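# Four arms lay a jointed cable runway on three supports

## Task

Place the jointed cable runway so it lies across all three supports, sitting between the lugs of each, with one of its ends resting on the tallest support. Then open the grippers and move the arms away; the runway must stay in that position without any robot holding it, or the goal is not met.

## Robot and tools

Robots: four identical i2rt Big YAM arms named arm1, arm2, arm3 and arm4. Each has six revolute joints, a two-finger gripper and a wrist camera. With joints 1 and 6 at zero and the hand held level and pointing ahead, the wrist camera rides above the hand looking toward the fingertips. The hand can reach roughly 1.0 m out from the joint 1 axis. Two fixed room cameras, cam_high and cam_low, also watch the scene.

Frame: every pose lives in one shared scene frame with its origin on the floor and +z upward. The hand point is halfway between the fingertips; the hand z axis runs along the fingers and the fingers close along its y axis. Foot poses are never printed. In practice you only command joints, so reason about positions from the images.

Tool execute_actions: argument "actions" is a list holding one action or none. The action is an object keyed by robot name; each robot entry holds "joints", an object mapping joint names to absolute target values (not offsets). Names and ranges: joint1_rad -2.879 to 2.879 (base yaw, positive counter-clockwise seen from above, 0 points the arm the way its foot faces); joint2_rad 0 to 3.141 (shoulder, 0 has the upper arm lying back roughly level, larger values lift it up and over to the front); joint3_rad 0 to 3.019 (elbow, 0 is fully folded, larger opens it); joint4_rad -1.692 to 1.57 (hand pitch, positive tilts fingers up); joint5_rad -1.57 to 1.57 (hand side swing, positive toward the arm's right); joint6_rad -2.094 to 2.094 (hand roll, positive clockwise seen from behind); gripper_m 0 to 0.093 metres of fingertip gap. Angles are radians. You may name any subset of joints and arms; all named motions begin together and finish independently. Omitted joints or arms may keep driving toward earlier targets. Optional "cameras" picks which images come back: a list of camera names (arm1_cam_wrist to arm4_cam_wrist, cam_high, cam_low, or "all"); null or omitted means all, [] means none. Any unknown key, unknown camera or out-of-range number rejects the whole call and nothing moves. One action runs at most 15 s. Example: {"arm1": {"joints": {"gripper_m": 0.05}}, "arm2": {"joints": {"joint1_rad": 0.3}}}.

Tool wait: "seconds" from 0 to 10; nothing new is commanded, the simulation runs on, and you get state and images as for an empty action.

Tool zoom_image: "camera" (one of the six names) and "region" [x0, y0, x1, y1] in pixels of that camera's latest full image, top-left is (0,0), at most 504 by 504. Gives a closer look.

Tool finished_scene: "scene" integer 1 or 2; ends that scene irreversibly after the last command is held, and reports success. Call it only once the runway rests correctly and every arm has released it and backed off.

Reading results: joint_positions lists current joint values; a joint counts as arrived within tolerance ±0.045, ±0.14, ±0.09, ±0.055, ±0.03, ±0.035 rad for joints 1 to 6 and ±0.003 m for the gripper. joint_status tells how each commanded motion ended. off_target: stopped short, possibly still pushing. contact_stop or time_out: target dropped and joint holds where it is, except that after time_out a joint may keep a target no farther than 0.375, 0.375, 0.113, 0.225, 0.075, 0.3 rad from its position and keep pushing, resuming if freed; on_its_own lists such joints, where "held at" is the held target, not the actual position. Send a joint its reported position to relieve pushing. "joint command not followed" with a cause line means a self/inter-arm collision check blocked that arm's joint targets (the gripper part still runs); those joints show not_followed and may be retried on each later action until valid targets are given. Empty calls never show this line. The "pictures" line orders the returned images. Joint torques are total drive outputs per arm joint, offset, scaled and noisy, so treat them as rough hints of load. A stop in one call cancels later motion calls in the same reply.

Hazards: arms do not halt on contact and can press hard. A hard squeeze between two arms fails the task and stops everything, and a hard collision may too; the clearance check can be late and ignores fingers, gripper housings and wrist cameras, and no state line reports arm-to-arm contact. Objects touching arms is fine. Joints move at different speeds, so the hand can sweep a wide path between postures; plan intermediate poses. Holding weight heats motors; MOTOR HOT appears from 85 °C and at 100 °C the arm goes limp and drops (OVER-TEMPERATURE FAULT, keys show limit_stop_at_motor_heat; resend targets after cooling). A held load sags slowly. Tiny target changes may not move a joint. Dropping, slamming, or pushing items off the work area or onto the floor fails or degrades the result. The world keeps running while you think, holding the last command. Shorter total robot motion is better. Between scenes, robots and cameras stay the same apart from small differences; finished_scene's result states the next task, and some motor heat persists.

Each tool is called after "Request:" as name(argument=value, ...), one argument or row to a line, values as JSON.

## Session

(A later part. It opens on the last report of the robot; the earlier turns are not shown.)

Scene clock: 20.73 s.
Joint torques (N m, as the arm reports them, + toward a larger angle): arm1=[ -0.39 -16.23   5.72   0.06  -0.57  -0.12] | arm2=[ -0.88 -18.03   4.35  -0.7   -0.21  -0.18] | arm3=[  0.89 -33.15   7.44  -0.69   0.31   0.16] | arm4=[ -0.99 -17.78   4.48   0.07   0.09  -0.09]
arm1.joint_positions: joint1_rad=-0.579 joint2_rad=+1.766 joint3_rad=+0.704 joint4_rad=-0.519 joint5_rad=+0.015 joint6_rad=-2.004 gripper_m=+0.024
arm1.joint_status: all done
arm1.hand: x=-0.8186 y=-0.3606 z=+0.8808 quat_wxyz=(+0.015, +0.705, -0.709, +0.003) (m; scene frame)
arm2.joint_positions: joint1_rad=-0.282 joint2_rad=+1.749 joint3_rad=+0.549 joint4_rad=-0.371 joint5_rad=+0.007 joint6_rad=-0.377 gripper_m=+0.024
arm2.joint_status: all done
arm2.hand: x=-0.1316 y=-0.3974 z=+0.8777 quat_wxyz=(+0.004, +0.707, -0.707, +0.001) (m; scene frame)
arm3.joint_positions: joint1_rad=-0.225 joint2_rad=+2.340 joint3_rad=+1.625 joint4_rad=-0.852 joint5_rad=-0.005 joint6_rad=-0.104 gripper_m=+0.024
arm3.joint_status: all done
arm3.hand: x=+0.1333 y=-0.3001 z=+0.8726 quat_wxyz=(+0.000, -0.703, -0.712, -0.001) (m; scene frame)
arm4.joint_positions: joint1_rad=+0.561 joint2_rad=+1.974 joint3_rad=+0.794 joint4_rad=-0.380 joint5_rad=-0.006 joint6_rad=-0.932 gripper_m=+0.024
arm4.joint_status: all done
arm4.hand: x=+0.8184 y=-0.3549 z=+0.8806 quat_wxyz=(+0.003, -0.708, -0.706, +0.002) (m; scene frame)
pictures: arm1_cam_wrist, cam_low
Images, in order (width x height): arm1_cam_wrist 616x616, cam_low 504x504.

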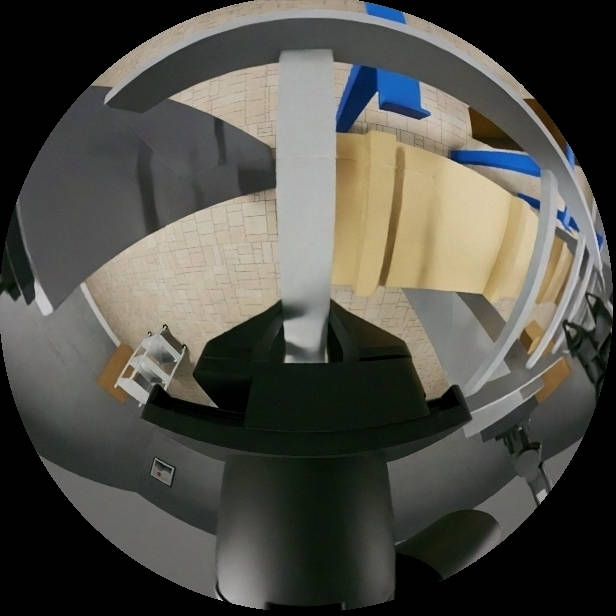

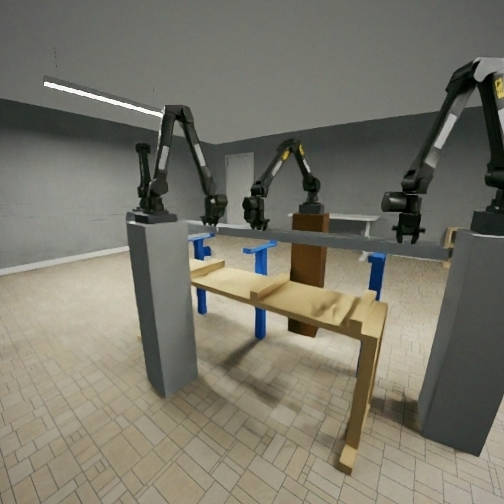

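Slight roll toward +y; traverse should counter it.

Request:
execute_actions(
  actions=[
    {"arm1":{"joints":{"joint1_rad":-0.39,"joint6_rad":-1.82,"joint2_rad":1.55,"joint3_rad":0.676,"joint4_rad":-0.636}},"arm2":{"joints":{"joint1_rad":-0.219,"joint6_rad":-0.314,"joint2_rad":1.685,"joint3_rad":0.765,"joint4_rad":-0.6}},"arm3":{"joints":{"joint1_rad":-0.228,"joint6_rad":-0.1,"joint2_rad":2.045,"joint3_rad":1.37,"joint4_rad":-0.8}},"arm4":{"joints":{"joint1_rad":0.398,"joint6_rad":-1.092,"joint2_rad":1.74,"joint3_rad":0.686,"joint4_rad":-0.444}}},
  ],
  cameras=[],
)

Request:
execute_actions(
  actions=[
    {"arm1":{"joints":{"joint1_rad":-0.176,"joint6_rad":-1.606,"joint2_rad":1.52,"joint3_rad":0.648,"joint4_rad":-0.629}},"arm2":{"joints":{"joint1_rad":-0.169,"joint6_rad":-0.264,"joint2_rad":1.79,"joint3_rad":0.97,"joint4_rad":-0.68}},"arm3":{"joints":{"joint1_rad":-0.242,"joint6_rad":-0.115,"joint2_rad":1.92,"joint3_rad":1.128,"joint4_rad":-0.687}},"arm4":{"joints":{"joint1_rad":0.197,"joint6_rad":-1.293,"joint2_rad":1.70,"joint3_rad":0.614,"joint4_rad":-0.409}}},
  ],
  cameras=["arm3_cam_wrist","arm1_cam_wrist"],
)

Request:
execute_actions(
  actions=[
    {"arm1":{"joints":{"joint1_rad":0.042,"joint6_rad":-1.388,"joint2_rad":1.53,"joint3_rad":0.66,"joint4_rad":-0.632}},"arm2":{"joints":{"joint1_rad":-0.132,"joint6_rad":-0.227,"joint2_rad":1.91,"joint3_rad":1.185,"joint4_rad":-0.77}},"arm3":{"joints":{"joint1_rad":-0.261,"joint6_rad":-0.134,"joint2_rad":1.81,"joint3_rad":0.906,"joint4_rad":-0.585}},"arm4":{"joints":{"joint1_rad":-0.027,"joint6_rad":-1.517,"joint2_rad":1.685,"joint3_rad":0.584,"joint4_rad":-0.395}}},
  ],
  cameras=[],
)

Request:
execute_actions(
  actions=[
    {"arm1":{"joints":{"joint1_rad":0.245,"joint6_rad":-1.185,"joint2_rad":1.57,"joint3_rad":0.714,"joint4_rad":-0.646}},"arm2":{"joints":{"joint1_rad":-0.104,"joint6_rad":-0.2,"joint2_rad":2.04,"joint3_rad":1.422,"joint4_rad":-0.88}},"arm3":{"joints":{"joint1_rad":-0.288,"joint6_rad":-0.161,"joint2_rad":1.705,"joint3_rad":0.702,"joint4_rad":-0.495}},"arm4":{"joints":{"joint1_rad":-0.256,"joint6_rad":-1.746,"joint2_rad":1.695,"joint3_rad":0.598,"joint4_rad":-0.402}}},
  ],
  cameras=[],
)

Request:
execute_actions(
  actions=[
    {"arm1":{"joints":{"joint1_rad":0.435,"joint6_rad":-1.0,"joint2_rad":1.635,"joint3_rad":0.81,"joint4_rad":-0.673}},"arm2":{"joints":{"joint1_rad":-0.082,"joint6_rad":-0.177,"joint2_rad":2.19,"joint3_rad":1.70,"joint4_rad":-1.005}},"arm3":{"joints":{"joint1_rad":-0.327,"joint6_rad":-0.2,"joint2_rad":1.595,"joint3_rad":0.508,"joint4_rad":-0.415}},"arm4":{"joints":{"joint1_rad":-0.467,"joint6_rad":-1.957,"joint2_rad":1.725,"joint3_rad":0.656,"joint4_rad":-0.43}}},
  ],
  cameras=[],
)

Request:
execute_actions(
  actions=[
    {"arm1":{"joints":{"joint2_rad":1.825,"joint3_rad":0.795,"joint4_rad":-0.495}},"arm2":{"joints":{"joint2_rad":2.295,"joint3_rad":1.68,"joint4_rad":-0.89}},"arm3":{"joints":{"joint2_rad":1.88,"joint3_rad":0.495,"joint4_rad":-0.17}},"arm4":{"joints":{"joint2_rad":1.895,"joint3_rad":0.668,"joint4_rad":-0.306}}},
  ],
  cameras=[],
)

Request:
execute_actions(
  actions=[
    {"arm1":{"joints":{"joint2_rad":2.0,"joint3_rad":0.805,"joint4_rad":-0.331}},"arm2":{"joints":{"joint2_rad":2.40,"joint3_rad":1.70,"joint4_rad":-0.802}},"arm3":{"joints":{"joint2_rad":2.095,"joint3_rad":0.525,"joint4_rad":0.01}},"arm4":{"joints":{"joint2_rad":1.97,"joint3_rad":0.68,"joint4_rad":-0.24}}},
  ],
)

Scene clock: 29.23 s.
Joint torques (N m, as the arm reports them, + toward a larger angle): arm1=[ -1.85 -15.48   6.51   0.15   0.08  -0.04] | arm2=[ -1.07 -20.25   5.85  -1.01   0.06  -0.03] | arm3=[  1.39 -33.85   7.45  -0.46   0.19   0.14] | arm4=[ -0.87 -15.87   5.9    0.29  -0.25   0.14]
arm1.joint_positions: joint1_rad=-0.383 joint2_rad=+1.614 joint3_rad=+0.662 joint4_rad=-0.626 joint5_rad=-0.003 joint6_rad=-1.813 gripper_m=+0.024
arm1.joint_status: all done
arm1.hand: x=-0.8135 y=-0.2886 z=+0.9192 quat_wxyz=(+0.007, +0.707, -0.707, +0.002) (m; scene frame)
arm2.joint_positions: joint1_rad=-0.224 joint2_rad=+1.750 joint3_rad=+0.748 joint4_rad=-0.558 joint5_rad=-0.001 joint6_rad=-0.319 gripper_m=+0.024
arm2.joint_status: all done
arm2.hand: x=-0.1268 y=-0.3242 z=+0.9114 quat_wxyz=(+0.001, +0.708, -0.707, -0.005) (m; scene frame)
arm3.joint_positions: joint1_rad=-0.229 joint2_rad=+2.149 joint3_rad=+1.348 joint4_rad=-0.785 joint5_rad=-0.002 joint6_rad=-0.112 gripper_m=+0.024
arm3.joint_status: all done
arm3.hand: x=+0.1377 y=-0.2248 z=+0.9044 quat_wxyz=(+0.006, -0.701, -0.713, -0.007) (m; scene frame)
arm4.joint_positions: joint1_rad=+0.386 joint2_rad=+1.805 joint3_rad=+0.667 joint4_rad=-0.441 joint5_rad=+0.003 joint6_rad=-1.105 gripper_m=+0.024
arm4.joint_status: all done
arm4.hand: x=+0.8250 y=-0.2766 z=+0.9191 quat_wxyz=(+0.006, -0.709, -0.705, -0.008) (m; scene frame)
pictures: none
No camera images: the call's "cameras" was empty. Leave "cameras" out to get every camera's image.

Scene clock: 30.27 s.
Joint torques (N m, as the arm reports them, + toward a larger angle): arm1=[ -0.82 -15.84   6.2   -0.12   0.26  -0.01] | arm2=[ -0.43 -21.6    7.18  -0.97   0.    -0.01] | arm3=[  1.2  -31.3    6.39  -0.52   0.     0.12] | arm4=[ -0.79 -14.77   5.67   0.34  -0.4    0.12]
arm1.joint_positions: joint1_rad=-0.171 joint2_rad=+1.595 joint3_rad=+0.638 joint4_rad=-0.622 joint5_rad=-0.008 joint6_rad=-1.600 gripper_m=+0.024
arm1.joint_status: all done
arm1.hand: x=-0.8136 y=-0.2191 z=+0.9183 quat_wxyz=(+0.007, +0.707, -0.707, -0.001) (m; scene frame)
arm2.joint_positions: joint1_rad=-0.172 joint2_rad=+1.851 joint3_rad=+0.946 joint4_rad=-0.648 joint5_rad=+0.000 joint6_rad=-0.267 gripper_m=+0.024
arm2.joint_status: all done
arm2.hand: x=-0.1267 y=-0.2535 z=+0.9171 quat_wxyz=(-0.003, +0.708, -0.707, -0.006) (m; scene frame)
arm3.joint_positions: joint1_rad=-0.241 joint2_rad=+2.027 joint3_rad=+1.109 joint4_rad=-0.670 joint5_rad=+0.003 joint6_rad=-0.125 gripper_m=+0.024
arm3.joint_status: all done
arm3.hand: x=+0.1376 y=-0.1544 z=+0.9058 quat_wxyz=(+0.009, -0.701, -0.713, -0.006) (m; scene frame)
arm4.joint_positions: joint1_rad=+0.189 joint2_rad=+1.765 joint3_rad=+0.596 joint4_rad=-0.407 joint5_rad=+0.008 joint6_rad=-1.302 gripper_m=+0.024
arm4.joint_status: all done
arm4.hand: x=+0.8254 y=-0.2077 z=+0.9210 quat_wxyz=(+0.008, -0.709, -0.706, -0.008) (m; scene frame)
pictures: arm1_cam_wrist, arm3_cam_wrist
Images, in order (width x height): arm1_cam_wrist 616x616, arm3_cam_wrist 616x616.

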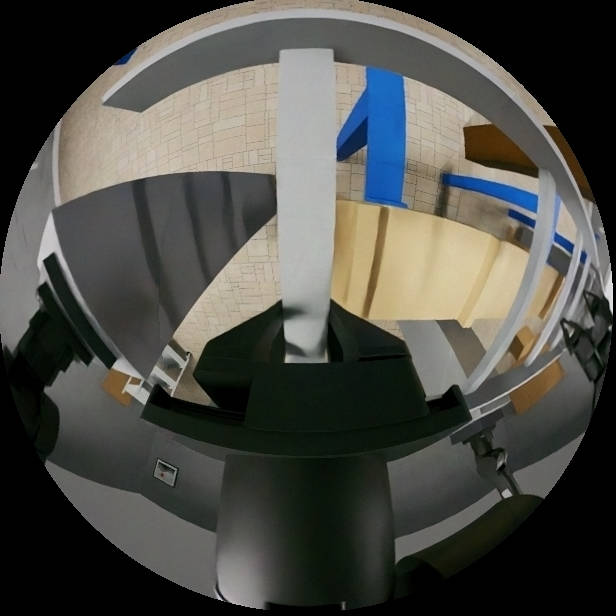

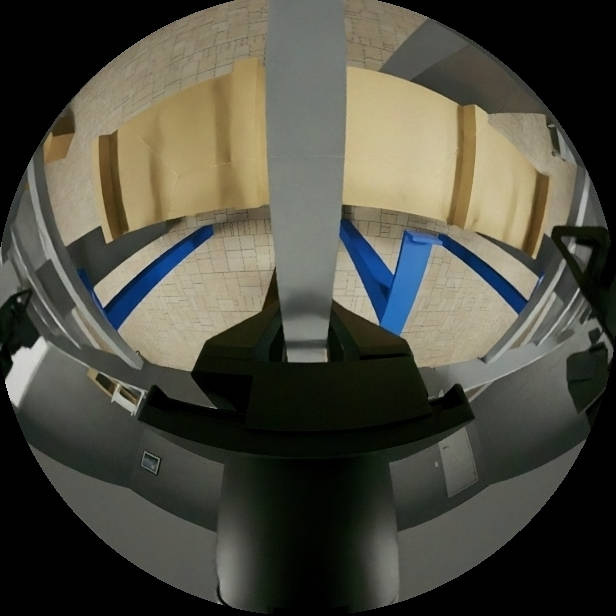

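Scene clock: 31.30 s.
Joint torques (N m, as the arm reports them, + toward a larger angle): arm1=[ -0.29 -15.18   7.16  -0.29   0.31  -0.05] | arm2=[ -0.87 -23.45   8.14  -0.7    0.09  -0.08] | arm3=[  2.01 -28.03   5.43  -0.82  -0.09   0.19] | arm4=[ -0.68 -14.33   5.07   0.45  -0.58   0.14]
arm1.joint_positions: joint1_rad=+0.048 joint2_rad=+1.595 joint3_rad=+0.636 joint4_rad=-0.614 joint5_rad=-0.009 joint6_rad=-1.384 gripper_m=+0.024
arm1.joint_status: all done
arm1.hand: x=-0.8179 y=-0.1498 z=+0.9169 quat_wxyz=(+0.004, +0.708, -0.706, +0.001) (m; scene frame)
arm2.joint_positions: joint1_rad=-0.128 joint2_rad=+1.964 joint3_rad=+1.156 joint4_rad=-0.739 joint5_rad=-0.001 joint6_rad=-0.225 gripper_m=+0.024
arm2.joint_status: all done
arm2.hand: x=-0.1307 y=-0.1833 z=+0.9197 quat_wxyz=(-0.005, +0.708, -0.706, -0.008) (m; scene frame)
arm3.joint_positions: joint1_rad=-0.269 joint2_rad=+1.916 joint3_rad=+0.890 joint4_rad=-0.562 joint5_rad=+0.006 joint6_rad=-0.150 gripper_m=+0.024
arm3.joint_status: all done
arm3.hand: x=+0.1336 y=-0.0833 z=+0.9058 quat_wxyz=(+0.010, -0.702, -0.712, -0.006) (m; scene frame)
arm4.joint_positions: joint1_rad=-0.037 joint2_rad=+1.749 joint3_rad=+0.573 joint4_rad=-0.395 joint5_rad=+0.013 joint6_rad=-1.528 gripper_m=+0.024
arm4.joint_status: all done
arm4.hand: x=+0.8225 y=-0.1376 z=+0.9232 quat_wxyz=(+0.010, -0.709, -0.705, -0.008) (m; scene frame)
pictures: none
No camera images: the call's "cameras" was empty. Leave "cameras" out to get every camera's image.

Scene clock: 32.33 s.
Joint torques (N m, as the arm reports them, + toward a larger angle): arm1=[  0.09 -13.73   8.5   -0.8    0.12   0.06] | arm2=[  0.81 -24.72   9.56  -0.83   0.12   0.04] | arm3=[  1.49 -23.57   5.    -1.09  -0.19   0.13] | arm4=[ -0.69 -13.33   6.17  -0.08  -0.68   0.12]
arm1.joint_positions: joint1_rad=+0.247 joint2_rad=+1.596 joint3_rad=+0.678 joint4_rad=-0.614 joint5_rad=-0.004 joint6_rad=-1.187 gripper_m=+0.024
arm1.joint_status: all done
arm1.hand: x=-0.8150 y=-0.0814 z=+0.9249 quat_wxyz=(-0.012, +0.709, -0.705, +0.011) (m; scene frame)
arm2.joint_positions: joint1_rad=-0.106 joint2_rad=+2.078 joint3_rad=+1.387 joint4_rad=-0.847 joint5_rad=-0.002 joint6_rad=-0.203 gripper_m=+0.024
arm2.joint_status: all done
arm2.hand: x=-0.1282 y=-0.1140 z=+0.9263 quat_wxyz=(-0.008, +0.708, -0.706, -0.012) (m; scene frame)
arm3.joint_positions: joint1_rad=-0.289 joint2_rad=+1.801 joint3_rad=+0.684 joint4_rad=-0.470 joint5_rad=+0.009 joint6_rad=-0.172 gripper_m=+0.024
arm3.joint_status: all done
arm3.hand: x=+0.1358 y=-0.0127 z=+0.9092 quat_wxyz=(+0.011, -0.701, -0.713, -0.005) (m; scene frame)
arm4.joint_positions: joint1_rad=-0.264 joint2_rad=+1.748 joint3_rad=+0.574 joint4_rad=-0.391 joint5_rad=+0.016 joint6_rad=-1.756 gripper_m=+0.024
arm4.joint_status: all done
arm4.hand: x=+0.8262 y=-0.0685 z=+0.9244 quat_wxyz=(+0.012, -0.708, -0.706, -0.008) (m; scene frame)
pictures: none
No camera images: the call's "cameras" was empty. Leave "cameras" out to get every camera's image.

Scene clock: 33.37 s.
Joint torques (N m, as the arm reports them, + toward a larger angle): arm1=[  0.43 -14.57   8.74  -0.96   0.     0.02] | arm2=[ -1.19 -27.46  10.45  -0.82  -0.02   0.  ] | arm3=[  1.67 -19.85   4.49  -0.69  -0.23   0.13] | arm4=[ -0.99 -12.62   7.34  -0.24  -0.65   0.07]
arm1.joint_positions: joint1_rad=+0.431 joint2_rad=+1.668 joint3_rad=+0.775 joint4_rad=-0.640 joint5_rad=-0.001 joint6_rad=-1.000 gripper_m=+0.024
arm1.joint_status: all done
arm1.hand: x=-0.8145 y=-0.0076 z=+0.9233 quat_wxyz=(-0.013, +0.708, -0.706, +0.009) (m; scene frame)
arm2.joint_positions: joint1_rad=-0.082 joint2_rad=+2.218 joint3_rad=+1.659 joint4_rad=-0.971 joint5_rad=+0.001 joint6_rad=-0.178 gripper_m=+0.024
arm2.joint_status: all done
arm2.hand: x=-0.1286 y=-0.0421 z=+0.9298 quat_wxyz=(-0.012, +0.708, -0.706, -0.013) (m; scene frame)
arm3.joint_positions: joint1_rad=-0.330 joint2_rad=+1.682 joint3_rad=+0.487 joint4_rad=-0.395 joint5_rad=+0.009 joint6_rad=-0.211 gripper_m=+0.024
arm3.joint_status: all done
arm3.hand: x=+0.1357 y=+0.0591 z=+0.9133 quat_wxyz=(+0.012, -0.702, -0.712, -0.006) (m; scene frame)
arm4.joint_positions: joint1_rad=-0.474 joint2_rad=+1.760 joint3_rad=+0.623 joint4_rad=-0.413 joint5_rad=+0.015 joint6_rad=-1.962 gripper_m=+0.024
arm4.joint_status: all done
arm4.hand: x=+0.8259 y=+0.0002 z=+0.9295 quat_wxyz=(+0.018, -0.710, -0.704, -0.006) (m; scene frame)
pictures: none
No camera images: the call's "cameras" was empty. Leave "cameras" out to get every camera's image.

Scene clock: 34.37 s.
Joint torques (N m, as the arm reports them, + toward a larger angle): arm1=[  0.59 -17.     5.83  -0.73  -0.41   0.02] | arm2=[ -0.54 -27.21   7.92  -0.06  -0.31  -0.04] | arm3=[  1.66 -19.53  -0.48  -0.45   0.02   0.12] | arm4=[ -1.23 -14.59   4.67  -0.14  -0.29   0.07]
arm1.joint_positions: joint1_rad=+0.431 joint2_rad=+1.869 joint3_rad=+0.775 joint4_rad=-0.473 joint5_rad=+0.009 joint6_rad=-0.999 gripper_m=+0.024
arm1.joint_status: all done
arm1.hand: x=-0.8144 y=-0.0106 z=+0.8530 quat_wxyz=(+0.005, +0.707, -0.707, +0.010) (m; scene frame)
arm2.joint_positions: joint1_rad=-0.082 joint2_rad=+2.326 joint3_rad=+1.659 joint4_rad=-0.879 joint5_rad=+0.007 joint6_rad=-0.178 gripper_m=+0.024
arm2.joint_status: all done
arm2.hand: x=-0.1283 y=-0.0436 z=+0.8643 quat_wxyz=(-0.007, +0.708, -0.706, -0.006) (m; scene frame)
arm3.joint_positions: joint1_rad=-0.330 joint2_rad=+1.945 joint3_rad=+0.509 joint4_rad=-0.155 joint5_rad=+0.003 joint6_rad=-0.210 gripper_m=+0.024
arm3.joint_status: all done
arm3.hand: x=+0.1362 y=+0.0562 z=+0.8489 quat_wxyz=(+0.009, -0.702, -0.712, -0.008) (m; scene frame)
arm4.joint_positions: joint1_rad=-0.469 joint2_rad=+1.940 joint3_rad=+0.648 joint4_rad=-0.295 joint5_rad=+0.005 joint6_rad=-1.962 gripper_m=+0.024
arm4.joint_status: all done
arm4.hand: x=+0.8268 y=-0.0029 z=+0.8781 quat_wxyz=(-0.001, -0.708, -0.706, -0.009) (m; scene frame)
pictures: none
No camera images: the call's "cameras" was empty. Leave "cameras" out to get every camera's image.

Scene clock: 35.30 s.
Joint torques (N m, as the arm reports them, + toward a larger angle): arm1=[  0.52 -17.97   4.1   -0.48  -0.44   0.  ] | arm2=[ -1.54 -28.04   8.68  -0.25  -0.23  -0.07] | arm3=[  1.73 -20.04  -2.99  -0.12   0.31   0.14] | arm4=[ -1.73 -15.53   3.56   0.38  -0.28   0.04]
arm1.joint_positions: joint1_rad=+0.429 joint2_rad=+2.043 joint3_rad=+0.789 joint4_rad=-0.313 joint5_rad=+0.010 joint6_rad=-0.998 gripper_m=+0.024
arm1.joint_status: all done
arm1.hand: x=-0.8138 y=-0.0124 z=+0.7937 quat_wxyz=(+0.005, +0.706, -0.708, +0.011) (m; scene frame)
arm2.joint_positions: joint1_rad=-0.084 joint2_rad=+2.428 joint3_rad=+1.670 joint4_rad=-0.786 joint5_rad=+0.007 joint6_rad=-0.178 gripper_m=+0.024
arm2.joint_status: all done
arm2.hand: x=-0.1279 y=-0.0451 z=+0.8049 quat_wxyz=(-0.007, +0.707, -0.707, -0.006) (m; scene frame)
arm3.joint_positions: joint1_rad=-0.330 joint2_rad=+2.155 joint3_rad=+0.553 joint4_rad=+0.018 joint5_rad=-0.005 joint6_rad=-0.211 gripper_m=+0.024
arm3.joint_status: all done
arm3.hand: x=+0.1369 y=+0.0537 z=+0.7963 quat_wxyz=(+0.004, -0.702, -0.712, -0.007) (m; scene frame)
arm4.joint_positions: joint1_rad=-0.465 joint2_rad=+2.021 joint3_rad=+0.667 joint4_rad=-0.242 joint5_rad=+0.004 joint6_rad=-1.960 gripper_m=+0.024
arm4.joint_status: all done
arm4.hand: x=+0.8258 y=-0.0040 z=+0.8550 quat_wxyz=(-0.006, -0.707, -0.707, -0.010) (m; scene frame)
pictures: arm1_cam_wrist, arm2_cam_wrist, arm3_cam_wrist, arm4_cam_wrist, cam_high, cam_low
Images, in order (width x height): arm1_cam_wrist 616x616, arm2_cam_wrist 616x616, arm3_cam_wrist 616x616, arm4_cam_wrist 616x616, cam_high 504x504, cam_low 504x504.

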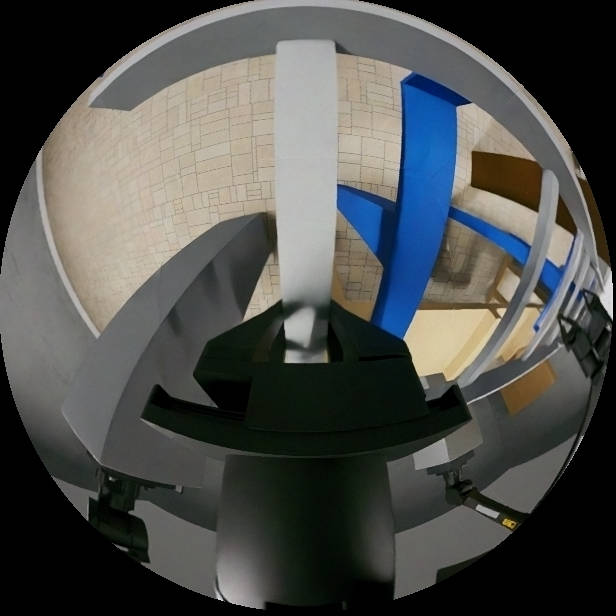

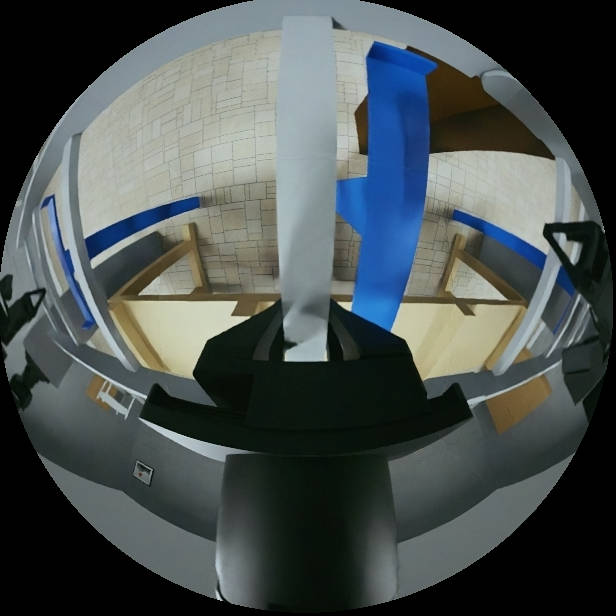

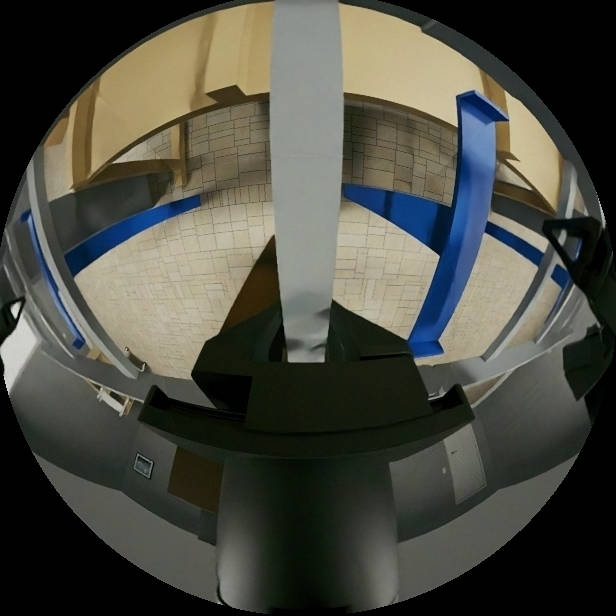

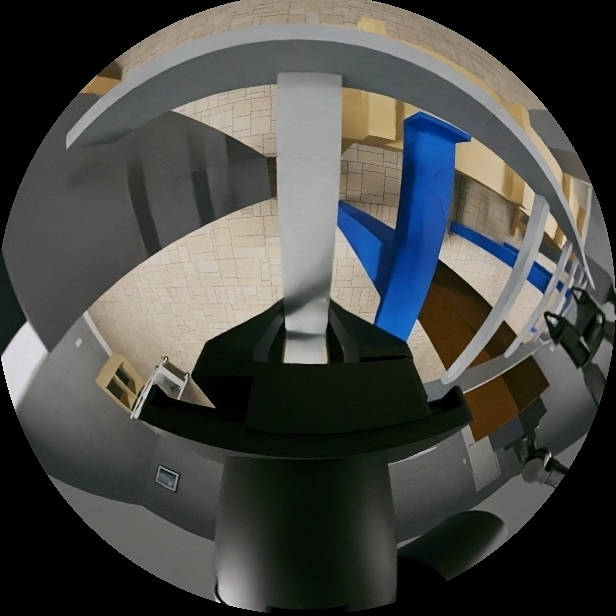

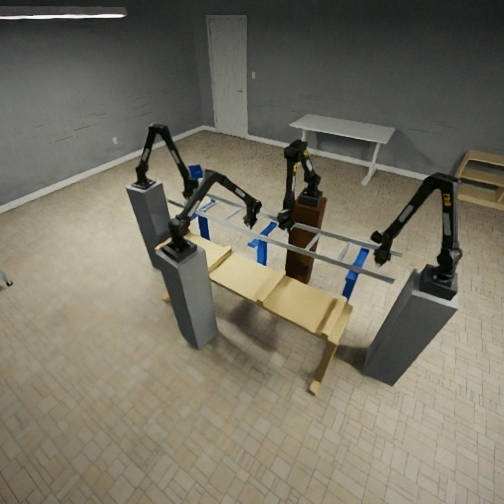

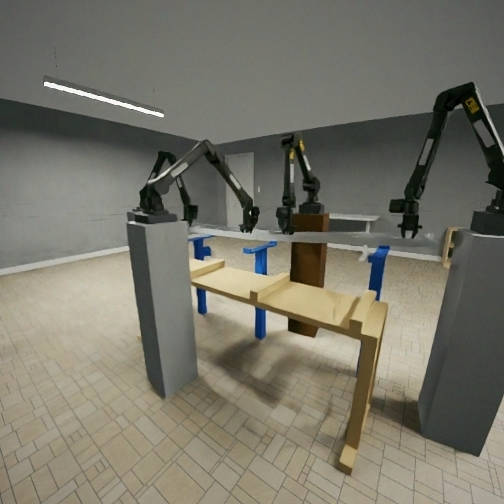

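Request:
execute_actions(
  actions=[
    {"arm1":{"joints":{"joint2_rad":2.135,"joint3_rad":0.84,"joint4_rad":-0.215}},"arm2":{"joints":{"joint2_rad":2.50,"joint3_rad":1.745,"joint4_rad":-0.745}},"arm3":{"joints":{"joint2_rad":2.245,"joint3_rad":0.57,"joint4_rad":0.125}},"arm4":{"joints":{"joint1_rad":-0.48,"joint2_rad":2.08,"joint3_rad":0.71,"joint4_rad":-0.15}}},
  ],
)

Request:
zoom_image(
  camera="cam_high",
  region=[160, 180, 420, 320],
)

Request:
zoom_image(
  camera="cam_low",
  region=[180, 200, 450, 300],
)

Scene clock: 38.10 s.
Joint torques (N m, as the arm reports them, + toward a larger angle): arm1=[ -0.58 -18.41   3.2   -0.07  -0.16   0.01] | arm2=[ -0.4  -27.38   8.11   0.15  -0.31  -0.04] | arm3=[  1.61 -21.58  -4.31   0.15   0.43   0.13] | arm4=[ -1.9  -17.13   2.54   0.75  -0.4    0.05]
arm1.joint_positions: joint1_rad=+0.429 joint2_rad=+2.179 joint3_rad=+0.824 joint4_rad=-0.206 joint5_rad=+0.004 joint6_rad=-0.998 gripper_m=+0.024
arm1.joint_status: all done
arm1.hand: x=-0.8116 y=-0.0104 z=+0.7489 quat_wxyz=(+0.002, +0.706, -0.708, +0.008) (m; scene frame)
arm2.joint_positions: joint1_rad=-0.085 joint2_rad=+2.521 joint3_rad=+1.714 joint4_rad=-0.736 joint5_rad=+0.007 joint6_rad=-0.180 gripper_m=+0.024
arm2.joint_status: all done
arm2.hand: x=-0.1265 y=-0.0415 z=+0.7604 quat_wxyz=(-0.008, +0.707, -0.707, -0.007) (m; scene frame)
arm3.joint_positions: joint1_rad=-0.330 joint2_rad=+2.314 joint3_rad=+0.602 joint4_rad=+0.126 joint5_rad=-0.010 joint6_rad=-0.211 gripper_m=+0.024
arm3.joint_status: all done
arm3.hand: x=+0.1379 y=+0.0557 z=+0.7545 quat_wxyz=(+0.003, -0.702, -0.713, -0.010) (m; scene frame)
arm4.joint_positions: joint1_rad=-0.471 joint2_rad=+2.143 joint3_rad=+0.699 joint4_rad=-0.162 joint5_rad=+0.008 joint6_rad=-1.962 gripper_m=+0.024
arm4.joint_status: all done
arm4.hand: x=+0.8264 y=-0.0010 z=+0.8195 quat_wxyz=(-0.009, -0.708, -0.706, -0.014) (m; scene frame)
pictures: arm1_cam_wrist, arm2_cam_wrist, arm3_cam_wrist, arm4_cam_wrist, cam_high, cam_low
Images, in order (width x height): arm1_cam_wrist 616x616, arm2_cam_wrist 616x616, arm3_cam_wrist 616x616, arm4_cam_wrist 616x616, cam_high 504x504, cam_low 504x504.

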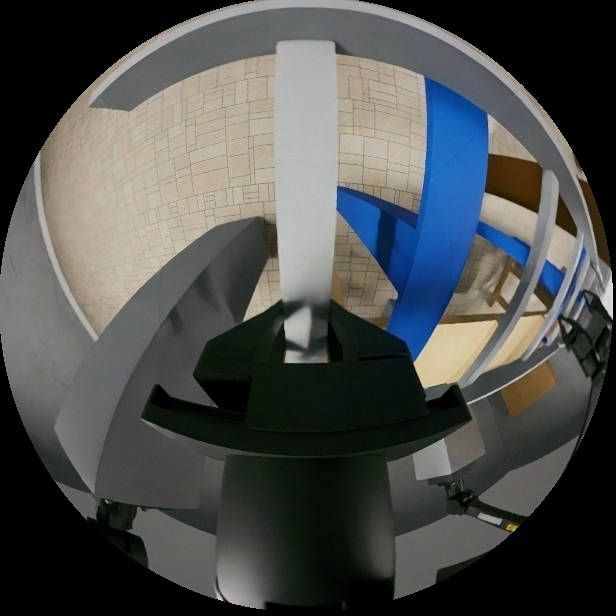

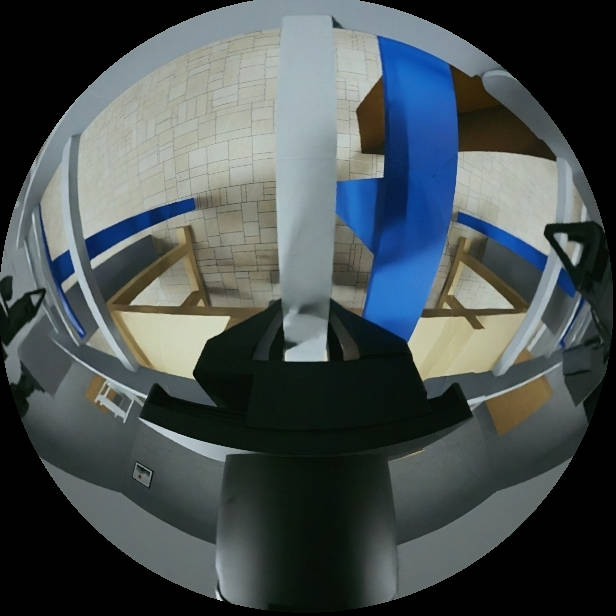

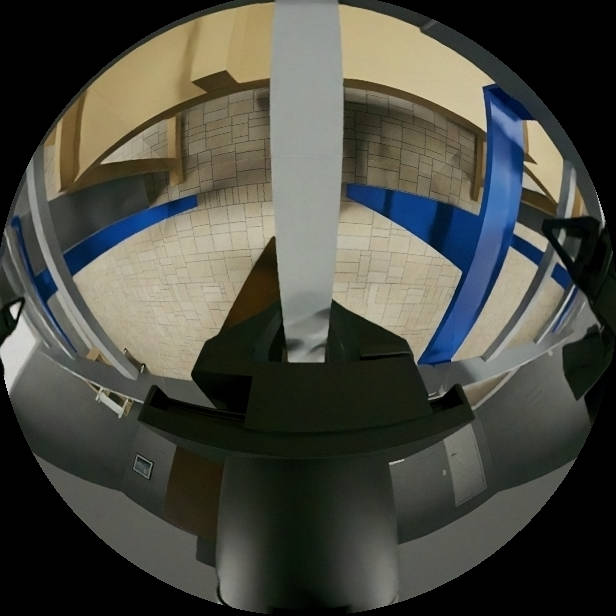

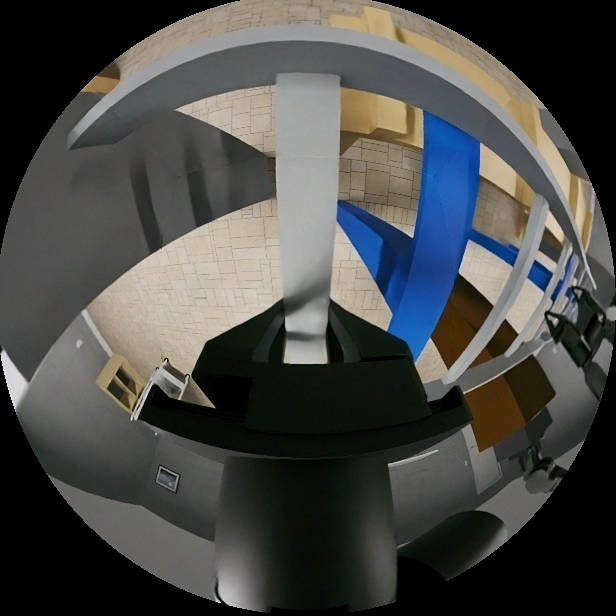

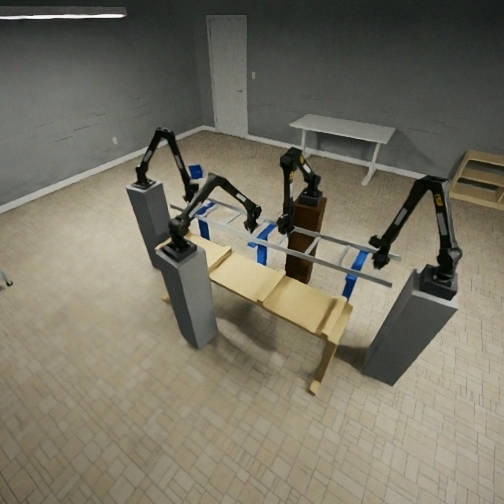

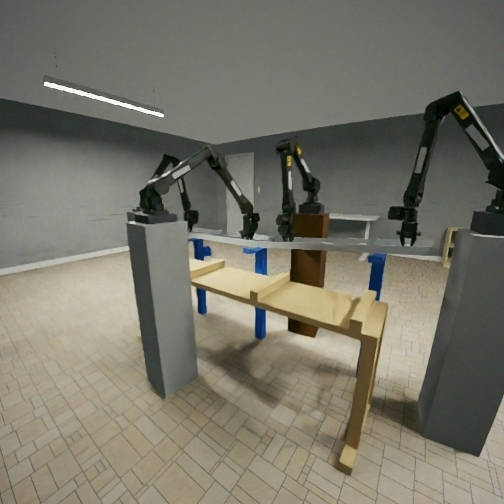

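Region (160, 180, 420, 320) of cam_high's 504x504 image, scaled by 1.938, with more detail than that image has; it fills the top 271 rows of this view, and the rest is white.

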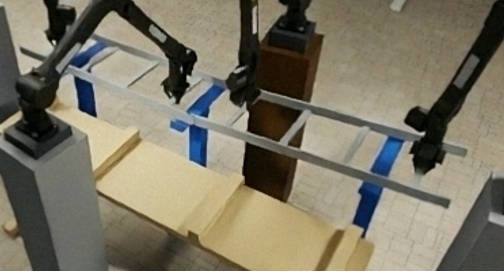

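Region (180, 200, 450, 300) of cam_low's 504x504 image, scaled by 1.867, with more detail than that image has; it fills the top 187 rows of this view, and the rest is white.

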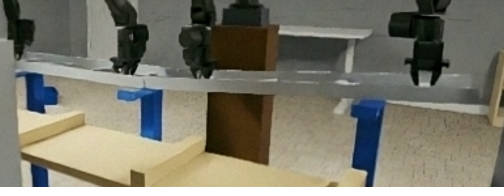

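Request:
execute_actions(
  actions=[
    {"arm1":{"joints":{"joint2_rad":2.24,"joint3_rad":0.87,"joint4_rad":-0.15}},"arm2":{"joints":{"joint2_rad":2.575,"joint3_rad":1.78,"joint4_rad":-0.71}},"arm3":{"joints":{"joint2_rad":2.37,"joint3_rad":0.625,"joint4_rad":0.2}},"arm4":{"joints":{"joint2_rad":2.2,"joint3_rad":0.745,"joint4_rad":-0.09}}},
  ],
  cameras=["cam_low","cam_high","arm4_cam_wrist","arm1_cam_wrist"],
)

Request:
zoom_image(
  camera="cam_high",
  region=[160, 180, 420, 320],
)

Request:
zoom_image(
  camera="cam_low",
  region=[180, 200, 450, 300],
)

Scene clock: 40.77 s.
Joint torques (N m, as the arm reports them, + toward a larger angle): arm1=[  0.81 -17.48   2.78   0.48  -0.19   0.03] | arm2=[  0.42 -26.22   8.    -0.24  -0.31  -0.02] | arm3=[  1.67 -19.23  -3.36   1.01   0.46   0.14] | arm4=[ -2.21 -15.09   2.57   1.    -0.22   0.07]
arm1.joint_positions: joint1_rad=+0.429 joint2_rad=+2.267 joint3_rad=+0.854 joint4_rad=-0.150 joint5_rad=+0.004 joint6_rad=-0.998 gripper_m=+0.024
arm1.joint_status: all done
arm1.hand: x=-0.8113 y=-0.0105 z=+0.7198 quat_wxyz=(+0.003, +0.707, -0.708, +0.008) (m; scene frame)
arm2.joint_positions: joint1_rad=-0.086 joint2_rad=+2.591 joint3_rad=+1.751 joint4_rad=-0.702 joint5_rad=+0.008 joint6_rad=-0.181 gripper_m=+0.024
arm2.joint_status: all done
arm2.hand: x=-0.1259 y=-0.0399 z=+0.7271 quat_wxyz=(-0.009, +0.707, -0.707, -0.007) (m; scene frame)
arm3.joint_positions: joint1_rad=-0.330 joint2_rad=+2.408 joint3_rad=+0.640 joint4_rad=+0.182 joint5_rad=-0.010 joint6_rad=-0.213 gripper_m=+0.024
arm3.joint_status: all done
arm3.hand: x=+0.1381 y=+0.0564 z=+0.7282 quat_wxyz=(+0.003, -0.701, -0.713, -0.010) (m; scene frame)
arm4.joint_positions: joint1_rad=-0.471 joint2_rad=+2.232 joint3_rad=+0.727 joint4_rad=-0.109 joint5_rad=+0.002 joint6_rad=-1.962 gripper_m=+0.024
arm4.joint_status: all done
arm4.hand: x=+0.8270 y=-0.0019 z=+0.7930 quat_wxyz=(-0.014, -0.708, -0.705, -0.013) (m; scene frame)
pictures: arm1_cam_wrist, arm4_cam_wrist, cam_high, cam_low
Images, in order (width x height): arm1_cam_wrist 616x616, arm4_cam_wrist 616x616, cam_high 504x504, cam_low 504x504.

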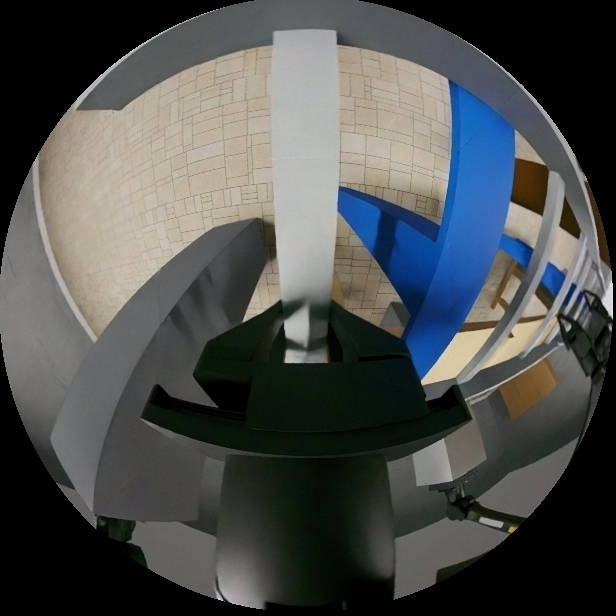

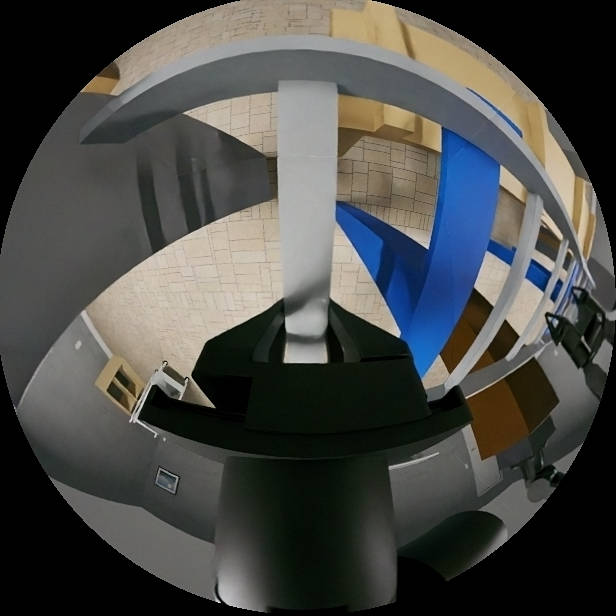

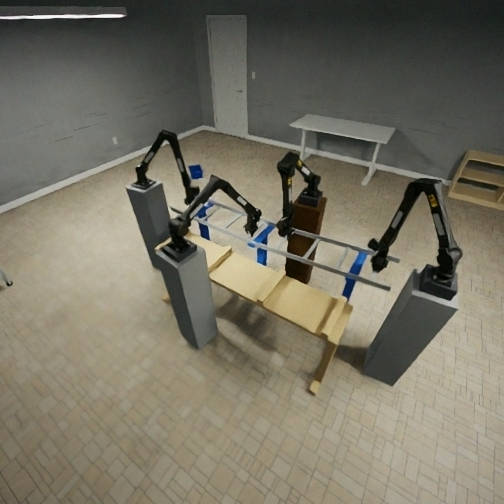

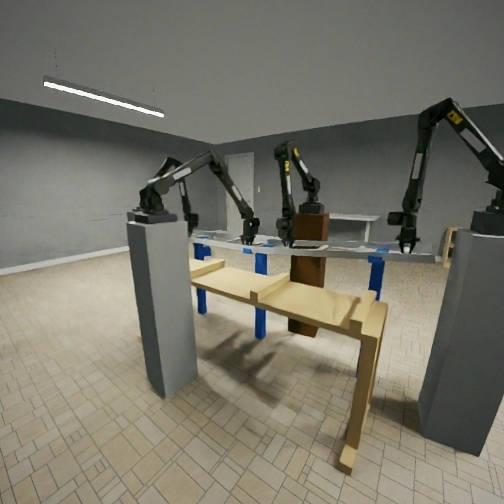

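Region (160, 180, 420, 320) of cam_high's 504x504 image, scaled by 1.938, with more detail than that image has; it fills the top 271 rows of this view, and the rest is white.

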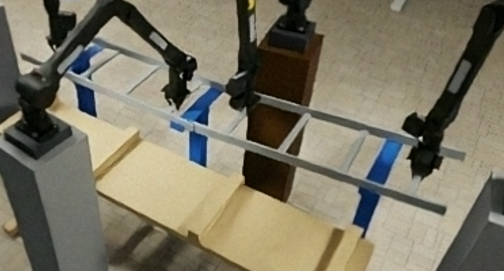

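Region (180, 200, 450, 300) of cam_low's 504x504 image, scaled by 1.867, with more detail than that image has; it fills the top 187 rows of this view, and the rest is white.

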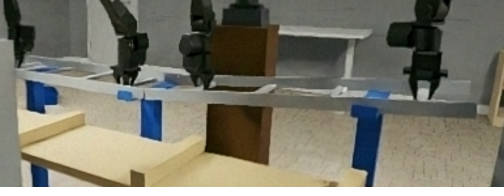

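Request:
execute_actions(
  actions=[
    {"arm1":{"joints":{"joint1_rad":0.39,"joint6_rad":-1.03,"joint2_rad":2.2,"joint3_rad":0.845}},"arm2":{"joints":{"joint2_rad":2.53,"joint3_rad":1.715}},"arm3":{"joints":{"joint2_rad":2.31,"joint3_rad":0.645}},"arm4":{"joints":{"joint1_rad":-0.42,"joint6_rad":-1.92,"joint2_rad":2.15,"joint3_rad":0.715,"joint4_rad":-0.11}}},
  ],
  cameras=["cam_high","arm4_cam_wrist","arm1_cam_wrist"],
)

Request:
zoom_image(
  camera="cam_high",
  region=[160, 180, 420, 320],
)

Scene clock: 43.03 s.
Joint torques (N m, as the arm reports them, + toward a larger angle): arm1=[ -2.94 -20.76   1.06   0.32   0.18  -0.31] | arm2=[ -1.05 -30.35   4.84  -0.36  -0.24  -0.02] | arm3=[  1.42 -24.54  -2.64   1.05   0.5    0.09] | arm4=[ -1.07 -18.72   0.54   0.2   -0.36  -0.03]
arm1.joint_positions: joint1_rad=+0.418 joint2_rad=+2.266 joint3_rad=+0.849 joint4_rad=-0.150 joint5_rad=-0.005 joint6_rad=-1.005 gripper_m=+0.024
arm1.joint_status: all done
arm1.hand: x=-0.8122 y=-0.0140 z=+0.7202 quat_wxyz=(+0.004, +0.705, -0.709, +0.003) (m; scene frame)
arm2.joint_positions: joint1_rad=-0.086 joint2_rad=+2.579 joint3_rad=+1.723 joint4_rad=-0.694 joint5_rad=+0.008 joint6_rad=-0.177 gripper_m=+0.024
arm2.joint_status: all done
arm2.hand: x=-0.1274 y=-0.0482 z=+0.7273 quat_wxyz=(-0.005, +0.706, -0.708, -0.004) (m; scene frame)
arm3.joint_positions: joint1_rad=-0.327 joint2_rad=+2.403 joint3_rad=+0.653 joint4_rad=+0.182 joint5_rad=-0.011 joint6_rad=-0.207 gripper_m=+0.024
arm3.joint_status: all done
arm3.hand: x=+0.1368 y=+0.0458 z=+0.7286 quat_wxyz=(-0.003, -0.702, -0.712, -0.002) (m; scene frame)
arm4.joint_positions: joint1_rad=-0.425 joint2_rad=+2.230 joint3_rad=+0.719 joint4_rad=-0.109 joint5_rad=+0.006 joint6_rad=-1.917 gripper_m=+0.024
arm4.joint_status: all done
arm4.hand: x=+0.8256 y=-0.0164 z=+0.7934 quat_wxyz=(-0.015, -0.708, -0.706, -0.017) (m; scene frame)
pictures: arm1_cam_wrist, arm4_cam_wrist, cam_high
Images, in order (width x height): arm1_cam_wrist 616x616, arm4_cam_wrist 616x616, cam_high 504x504.

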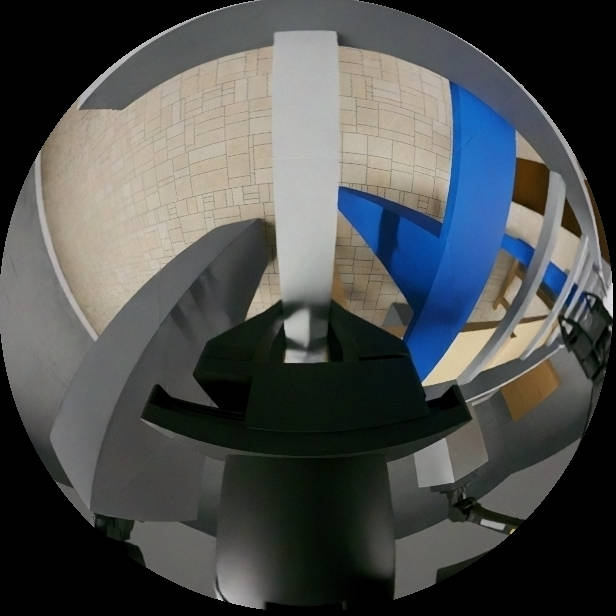

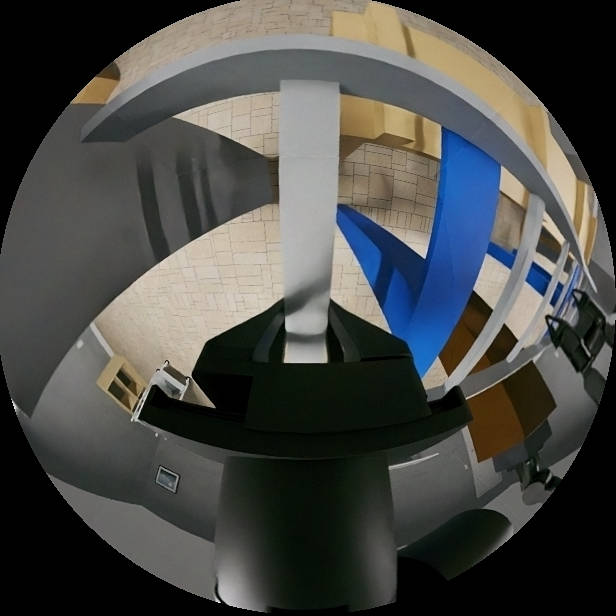

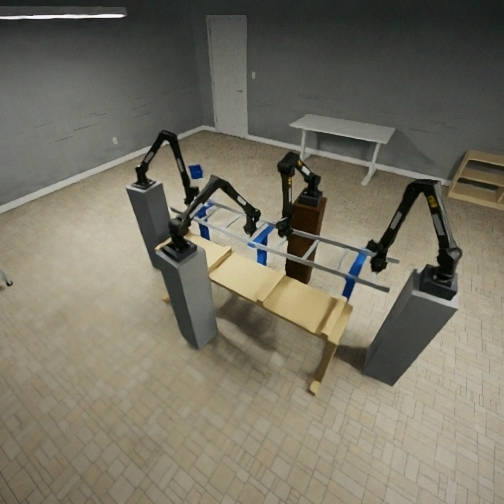

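Region (160, 180, 420, 320) of cam_high's 504x504 image, scaled by 1.938, with more detail than that image has; it fills the top 271 rows of this view, and the rest is white.

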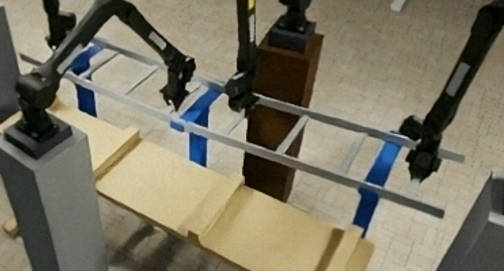

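Arm1 end is against its near lug; good. Set down.

Request:
execute_actions(
  actions=[
    {"arm1":{"joints":{"joint1_rad":0.43,"joint6_rad":-1.0,"joint2_rad":2.31,"joint3_rad":0.875,"joint4_rad":-0.12}},"arm2":{"joints":{"joint2_rad":2.605,"joint3_rad":1.76,"joint4_rad":-0.68}},"arm3":{"joints":{"joint2_rad":2.45,"joint3_rad":0.675,"joint4_rad":0.215}},"arm4":{"joints":{"joint2_rad":2.275,"joint3_rad":0.74,"joint4_rad":-0.075}}},
  ],
  cameras=["cam_low"],
)

Request:
zoom_image(
  camera="cam_low",
  region=[180, 200, 450, 300],
)

Scene clock: 45.23 s.
Joint torques (N m, as the arm reports them, + toward a larger angle): arm1=[  0.23 -11.3    3.45   1.45   0.09   0.08] | arm2=[ -0.18 -23.03   8.57   0.76  -0.29  -0.05] | arm3=[  1.44 -11.7   -0.36   1.71   0.5    0.09] | arm4=[-0.97 -9.11  2.71  1.47 -0.36 -0.03]
arm1.joint_positions: joint1_rad=+0.420 joint2_rad=+2.267 joint3_rad=+0.849 joint4_rad=-0.147 joint5_rad=-0.004 joint6_rad=-1.003 gripper_m=+0.024
arm1.joint_status: all done
arm1.hand: x=-0.8123 y=-0.0137 z=+0.7195 quat_wxyz=(+0.004, +0.705, -0.709, +0.004) (m; scene frame)
arm2.joint_positions: joint1_rad=-0.086 joint2_rad=+2.580 joint3_rad=+1.723 joint4_rad=-0.692 joint5_rad=+0.008 joint6_rad=-0.177 gripper_m=+0.024
arm2.joint_status: all done
arm2.hand: x=-0.1274 y=-0.0480 z=+0.7266 quat_wxyz=(-0.006, +0.706, -0.708, -0.005) (m; scene frame)
arm3.joint_positions: joint1_rad=-0.327 joint2_rad=+2.407 joint3_rad=+0.655 joint4_rad=+0.182 joint5_rad=-0.011 joint6_rad=-0.207 gripper_m=+0.024
arm3.joint_status: all done
arm3.hand: x=+0.1369 y=+0.0463 z=+0.7273 quat_wxyz=(-0.002, -0.702, -0.712, -0.003) (m; scene frame)
arm4.joint_positions: joint1_rad=-0.425 joint2_rad=+2.233 joint3_rad=+0.719 joint4_rad=-0.106 joint5_rad=+0.006 joint6_rad=-1.917 gripper_m=+0.024
arm4.joint_status: all done
arm4.hand: x=+0.8262 y=-0.0166 z=+0.7922 quat_wxyz=(-0.015, -0.708, -0.706, -0.017) (m; scene frame)
pictures: cam_low
Images, in order (width x height): cam_low 504x504.

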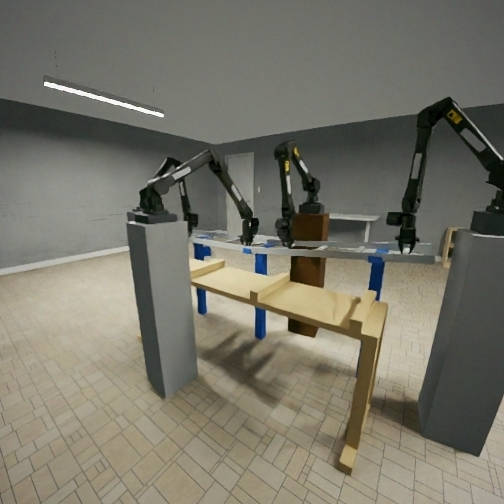

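Region (180, 200, 450, 300) of cam_low's 504x504 image, scaled by 1.867, with more detail than that image has; it fills the top 187 rows of this view, and the rest is white.

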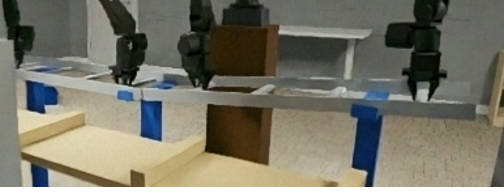

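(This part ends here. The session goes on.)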